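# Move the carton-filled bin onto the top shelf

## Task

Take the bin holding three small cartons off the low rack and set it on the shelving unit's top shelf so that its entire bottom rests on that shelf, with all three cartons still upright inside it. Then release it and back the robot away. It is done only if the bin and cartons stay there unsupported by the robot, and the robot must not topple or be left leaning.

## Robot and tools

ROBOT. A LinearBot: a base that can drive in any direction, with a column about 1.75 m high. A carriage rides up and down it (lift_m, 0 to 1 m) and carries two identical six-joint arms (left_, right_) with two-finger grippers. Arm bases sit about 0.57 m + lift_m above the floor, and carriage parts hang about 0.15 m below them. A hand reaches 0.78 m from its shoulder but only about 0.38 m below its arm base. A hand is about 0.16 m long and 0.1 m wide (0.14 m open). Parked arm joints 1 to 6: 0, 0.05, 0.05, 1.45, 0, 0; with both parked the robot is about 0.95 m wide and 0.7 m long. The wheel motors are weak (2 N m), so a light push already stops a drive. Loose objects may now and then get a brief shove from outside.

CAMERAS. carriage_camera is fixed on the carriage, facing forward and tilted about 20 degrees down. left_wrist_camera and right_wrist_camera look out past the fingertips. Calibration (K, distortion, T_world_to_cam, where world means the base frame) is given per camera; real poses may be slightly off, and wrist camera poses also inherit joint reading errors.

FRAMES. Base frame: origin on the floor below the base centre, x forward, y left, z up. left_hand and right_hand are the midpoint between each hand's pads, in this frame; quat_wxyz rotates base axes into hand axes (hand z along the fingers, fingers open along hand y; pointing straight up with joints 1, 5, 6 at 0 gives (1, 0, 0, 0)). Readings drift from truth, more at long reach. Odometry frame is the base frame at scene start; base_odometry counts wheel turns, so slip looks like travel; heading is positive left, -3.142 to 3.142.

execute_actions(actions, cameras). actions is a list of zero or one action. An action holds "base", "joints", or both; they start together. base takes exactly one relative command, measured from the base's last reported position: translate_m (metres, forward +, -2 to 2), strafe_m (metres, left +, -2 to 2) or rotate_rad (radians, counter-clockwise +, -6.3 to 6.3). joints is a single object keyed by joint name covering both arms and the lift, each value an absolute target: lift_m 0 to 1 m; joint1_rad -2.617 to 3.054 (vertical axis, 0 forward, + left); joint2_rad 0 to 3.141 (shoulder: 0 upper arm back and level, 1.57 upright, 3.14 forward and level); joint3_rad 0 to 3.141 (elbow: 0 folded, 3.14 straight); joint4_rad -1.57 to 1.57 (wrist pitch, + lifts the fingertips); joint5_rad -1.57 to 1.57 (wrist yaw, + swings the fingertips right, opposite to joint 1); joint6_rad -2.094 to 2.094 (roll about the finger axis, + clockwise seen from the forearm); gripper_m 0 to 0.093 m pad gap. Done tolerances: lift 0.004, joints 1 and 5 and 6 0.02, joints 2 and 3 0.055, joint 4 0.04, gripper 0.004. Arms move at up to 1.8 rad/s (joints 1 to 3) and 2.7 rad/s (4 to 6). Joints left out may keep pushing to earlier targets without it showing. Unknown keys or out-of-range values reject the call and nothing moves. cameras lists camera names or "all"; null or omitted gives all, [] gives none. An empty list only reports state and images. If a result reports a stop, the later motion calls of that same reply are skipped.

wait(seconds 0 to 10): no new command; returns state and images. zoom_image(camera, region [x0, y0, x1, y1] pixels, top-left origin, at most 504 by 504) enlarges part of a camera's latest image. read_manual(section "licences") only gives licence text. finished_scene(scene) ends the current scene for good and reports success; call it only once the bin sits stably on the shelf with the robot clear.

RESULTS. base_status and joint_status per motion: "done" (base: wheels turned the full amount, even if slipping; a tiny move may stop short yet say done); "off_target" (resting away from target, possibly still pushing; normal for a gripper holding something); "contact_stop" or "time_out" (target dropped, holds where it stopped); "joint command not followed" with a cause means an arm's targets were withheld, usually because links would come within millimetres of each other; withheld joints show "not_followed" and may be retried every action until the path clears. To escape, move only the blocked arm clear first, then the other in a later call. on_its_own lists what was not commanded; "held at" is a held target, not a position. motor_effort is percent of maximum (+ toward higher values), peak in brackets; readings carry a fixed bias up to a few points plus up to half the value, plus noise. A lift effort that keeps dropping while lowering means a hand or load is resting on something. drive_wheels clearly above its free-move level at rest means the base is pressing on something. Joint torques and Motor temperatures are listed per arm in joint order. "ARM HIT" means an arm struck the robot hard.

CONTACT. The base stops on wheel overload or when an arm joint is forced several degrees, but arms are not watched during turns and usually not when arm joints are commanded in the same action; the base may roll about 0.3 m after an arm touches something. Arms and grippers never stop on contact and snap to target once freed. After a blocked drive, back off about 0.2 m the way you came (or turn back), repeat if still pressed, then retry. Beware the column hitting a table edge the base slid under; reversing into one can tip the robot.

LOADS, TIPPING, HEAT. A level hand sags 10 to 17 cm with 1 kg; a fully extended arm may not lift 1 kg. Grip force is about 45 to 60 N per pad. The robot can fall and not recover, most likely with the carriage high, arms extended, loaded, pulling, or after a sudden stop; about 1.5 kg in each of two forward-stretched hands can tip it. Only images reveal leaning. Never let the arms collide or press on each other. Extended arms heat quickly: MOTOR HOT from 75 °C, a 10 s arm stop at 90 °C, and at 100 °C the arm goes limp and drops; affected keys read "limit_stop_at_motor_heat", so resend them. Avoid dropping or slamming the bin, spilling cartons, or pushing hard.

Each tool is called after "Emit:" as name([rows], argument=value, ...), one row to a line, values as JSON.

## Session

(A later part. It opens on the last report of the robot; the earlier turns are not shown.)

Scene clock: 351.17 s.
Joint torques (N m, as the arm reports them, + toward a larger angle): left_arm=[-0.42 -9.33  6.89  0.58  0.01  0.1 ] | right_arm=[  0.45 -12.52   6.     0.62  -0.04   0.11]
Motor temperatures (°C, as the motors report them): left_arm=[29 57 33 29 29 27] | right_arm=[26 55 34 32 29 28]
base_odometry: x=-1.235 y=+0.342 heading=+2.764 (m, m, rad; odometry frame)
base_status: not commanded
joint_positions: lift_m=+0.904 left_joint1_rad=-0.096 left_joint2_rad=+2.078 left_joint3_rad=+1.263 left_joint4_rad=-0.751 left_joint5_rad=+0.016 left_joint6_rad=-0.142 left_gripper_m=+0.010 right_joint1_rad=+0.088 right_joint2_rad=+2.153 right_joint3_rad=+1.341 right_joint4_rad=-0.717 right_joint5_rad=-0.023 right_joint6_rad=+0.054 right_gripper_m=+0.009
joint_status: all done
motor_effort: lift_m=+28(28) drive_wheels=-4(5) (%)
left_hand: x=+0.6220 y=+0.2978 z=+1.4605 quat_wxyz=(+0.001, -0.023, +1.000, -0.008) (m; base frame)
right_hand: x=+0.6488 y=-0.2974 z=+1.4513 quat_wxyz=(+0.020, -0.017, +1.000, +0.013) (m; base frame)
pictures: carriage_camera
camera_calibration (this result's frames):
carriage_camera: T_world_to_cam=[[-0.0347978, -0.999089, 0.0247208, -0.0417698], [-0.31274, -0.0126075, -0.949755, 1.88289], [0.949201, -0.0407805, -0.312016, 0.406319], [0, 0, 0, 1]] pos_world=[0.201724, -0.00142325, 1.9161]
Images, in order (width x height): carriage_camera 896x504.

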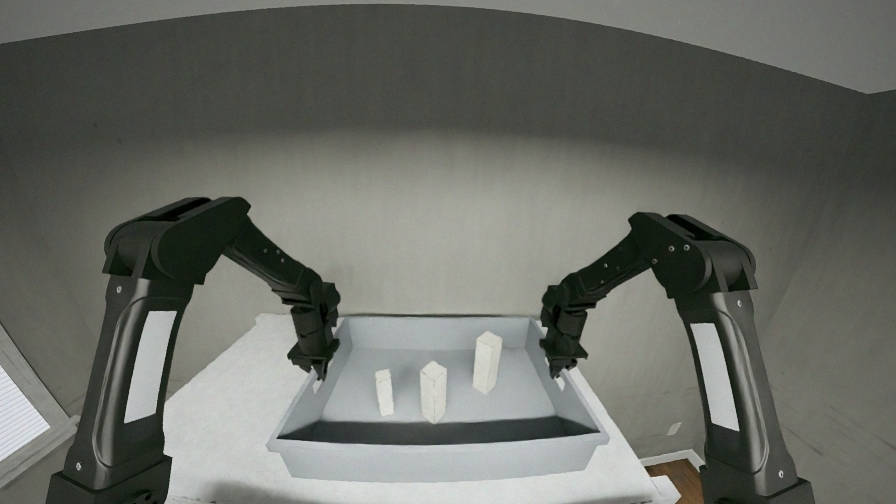

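Emit:
execute_actions([
  {"joints": {"left_gripper_m": 0.05, "right_gripper_m": 0.05, "left_joint2_rad": 2.07, "right_joint2_rad": 2.145, "left_joint4_rad": -0.751, "right_joint4_rad": -0.717}},
], cameras=[])

Emit:
execute_actions([
  {"joints": {"lift_m": 0.975}},
])

Scene clock: 357.40 s.
Joint torques (N m, as the arm reports them, + toward a larger angle): left_arm=[-0.26 -9.7   6.88  0.52  0.03  0.07] | right_arm=[  0.35 -12.95   6.07   0.55  -0.04   0.12]
Motor temperatures (°C, as the motors report them): left_arm=[29 56 33 29 29 27] | right_arm=[26 54 34 32 29 28]
base_odometry: x=-1.235 y=+0.342 heading=+2.764 (m, m, rad; odometry frame)
base_status: not commanded
joint_positions: lift_m=+0.904 left_joint1_rad=-0.096 left_joint2_rad=+2.076 left_joint3_rad=+1.263 left_joint4_rad=-0.753 left_joint5_rad=+0.016 left_joint6_rad=-0.142 left_gripper_m=+0.050 right_joint1_rad=+0.088 right_joint2_rad=+2.151 right_joint3_rad=+1.341 right_joint4_rad=-0.718 right_joint5_rad=-0.022 right_joint6_rad=+0.054 right_gripper_m=+0.050
joint_status: all done
motor_effort: lift_m=+29(29) drive_wheels=-5(5) (%)
left_hand: x=+0.6221 y=+0.2978 z=+1.4612 quat_wxyz=(+0.002, -0.023, +1.000, -0.008) (m; base frame)
right_hand: x=+0.6488 y=-0.2975 z=+1.4518 quat_wxyz=(+0.020, -0.017, +1.000, +0.013) (m; base frame)
pictures: none
No camera images: the call's "cameras" was empty. Leave "cameras" out to get every camera's image.

Scene clock: 358.23 s.
Joint torques (N m, as the arm reports them, + toward a larger angle): left_arm=[-0.13 -9.89  6.98  0.5   0.06  0.12] | right_arm=[  0.41 -11.83   6.29   0.63  -0.05   0.11]
Motor temperatures (°C, as the motors report them): left_arm=[29 56 33 29 29 27] | right_arm=[26 54 34 32 29 28]
base_odometry: x=-1.235 y=+0.342 heading=+2.764 (m, m, rad; odometry frame)
base_status: not commanded
joint_positions: lift_m=+0.975 left_joint1_rad=-0.096 left_joint2_rad=+2.075 left_joint3_rad=+1.263 left_joint4_rad=-0.751 left_joint5_rad=+0.016 left_joint6_rad=-0.142 left_gripper_m=+0.050 right_joint1_rad=+0.088 right_joint2_rad=+2.139 right_joint3_rad=+1.341 right_joint4_rad=-0.717 right_joint5_rad=-0.022 right_joint6_rad=+0.054 right_gripper_m=+0.050
joint_status: all done
motor_effort: lift_m=+32(39) drive_wheels=-5(5) (%)
left_hand: x=+0.6227 y=+0.2978 z=+1.5324 quat_wxyz=(+0.003, -0.023, +1.000, -0.008) (m; base frame)
right_hand: x=+0.6508 y=-0.2973 z=+1.5269 quat_wxyz=(+0.027, -0.017, +0.999, +0.013) (m; base frame)
pictures: carriage_camera, left_wrist_camera, right_wrist_camera
camera_calibration (this result's frames):
carriage_camera: T_world_to_cam=[[-0.0347978, -0.999089, 0.0247208, -0.0435178], [-0.31274, -0.0126075, -0.949755, 1.95005], [0.949201, -0.0407805, -0.312016, 0.42838], [0, 0, 0, 1]] pos_world=[0.201724, -0.00142325, 1.9868]
left_wrist_camera: T_world_to_cam=[[0.0449874, -0.998369, 0.0351448, 0.215602], [-0.794386, -0.0144195, 0.607242, -0.433736], [-0.605745, -0.0552368, -0.793739, 1.73706], [0, 0, 0, 1]] pos_world=[0.697959, 0.304946, 1.63457]
right_wrist_camera: T_world_to_cam=[[-0.007856, -0.999937, -0.00805542, -0.279111], [-0.836715, 0.00216195, 0.547634, -0.289635], [-0.547582, 0.0110423, -0.836679, 1.75653], [0, 0, 0, 1]] pos_world=[0.717307, -0.297863, 1.62601]
Images, in order (width x height): carriage_camera 896x504, left_wrist_camera 896x504, right_wrist_camera 896x504.

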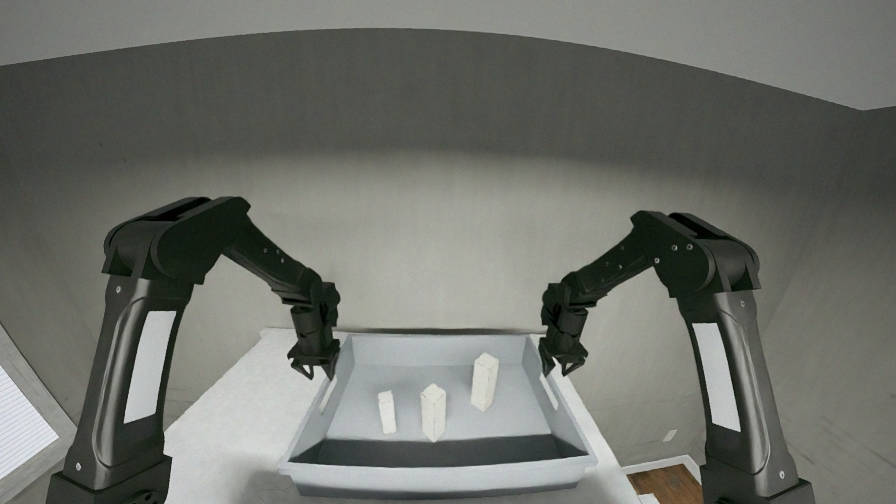

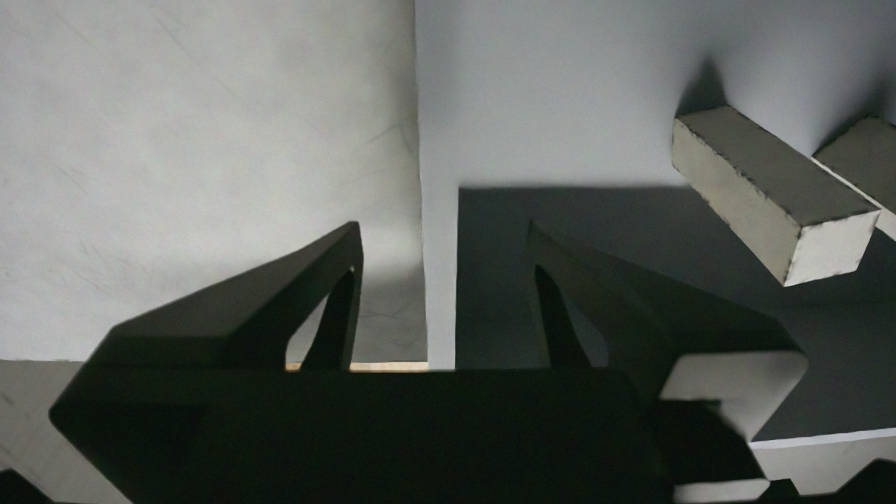

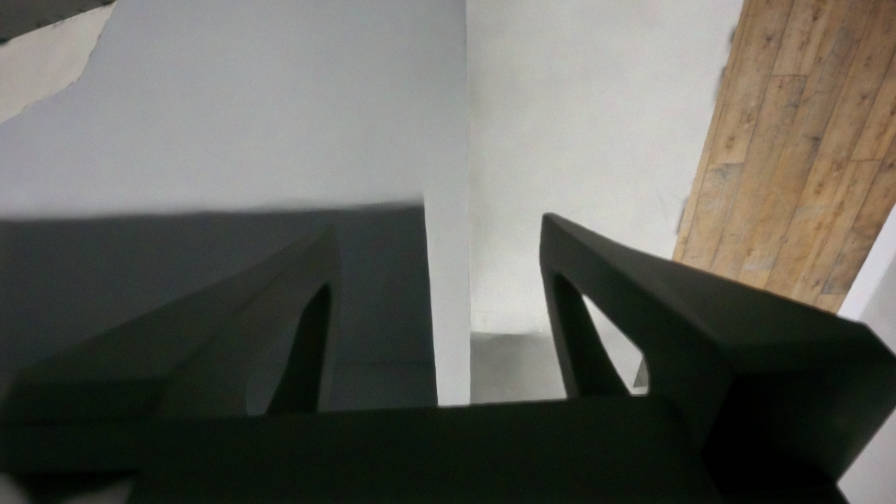

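Emit:
execute_actions([
  {"base": {"translate_m": -0.7}},
], cameras=["carriage_camera"])

Scene clock: 366.87 s.
Joint torques (N m, as the arm reports them, + toward a larger angle): left_arm=[-0.35 -9.6   6.95  0.52  0.05  0.12] | right_arm=[  0.58 -11.96   6.2    0.57  -0.01   0.1 ]
Motor temperatures (°C, as the motors report them): left_arm=[29 55 33 29 29 27] | right_arm=[26 53 34 32 29 28]
base_odometry: x=-0.584 y=+0.084 heading=+2.765 (m, m, rad; odometry frame)
base_status: done
joint_positions: lift_m=+0.975 left_joint1_rad=-0.096 left_joint2_rad=+2.075 left_joint3_rad=+1.263 left_joint4_rad=-0.749 left_joint5_rad=+0.016 left_joint6_rad=-0.142 left_gripper_m=+0.050 right_joint1_rad=+0.088 right_joint2_rad=+2.139 right_joint3_rad=+1.341 right_joint4_rad=-0.715 right_joint5_rad=-0.022 right_joint6_rad=+0.054 right_gripper_m=+0.050
joint_status: not commanded
motor_effort: lift_m=+32(32) drive_wheels=-2(38) (%)
left_hand: x=+0.6232 y=+0.2977 z=+1.5324 quat_wxyz=(+0.004, -0.023, +1.000, -0.009) (m; base frame)
right_hand: x=+0.6514 y=-0.2972 z=+1.5270 quat_wxyz=(+0.028, -0.017, +0.999, +0.013) (m; base frame)
pictures: carriage_camera
camera_calibration (this result's frames):
carriage_camera: T_world_to_cam=[[-0.0347978, -0.999089, 0.0247208, -0.0435178], [-0.31274, -0.0126075, -0.949755, 1.95005], [0.949201, -0.0407805, -0.312016, 0.42838], [0, 0, 0, 1]] pos_world=[0.201724, -0.00142325, 1.9868]
Images, in order (width x height): carriage_camera 896x504.

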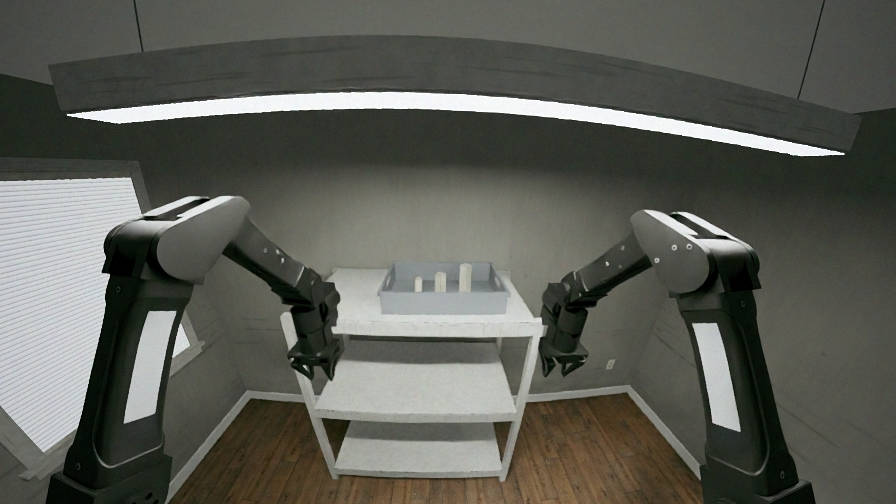

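Emit:
zoom_image(camera="carriage_camera", region=[330, 245, 560, 350])

Region (330, 245, 560, 350) of carriage_camera's 896x504 image, scaled by 2.191, with more detail than that image has; it fills the top 230 rows of this view, and the rest is white.

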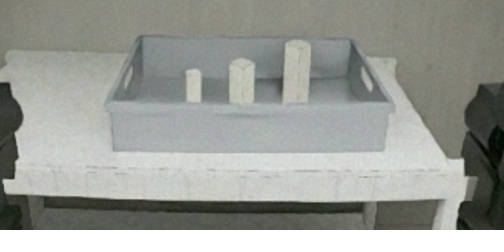

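The bin is fully on the top shelf with all three cartons standing, and the robot has backed clear.

Emit:
finished_scene(scene=1)

The scene is finished: the task was done.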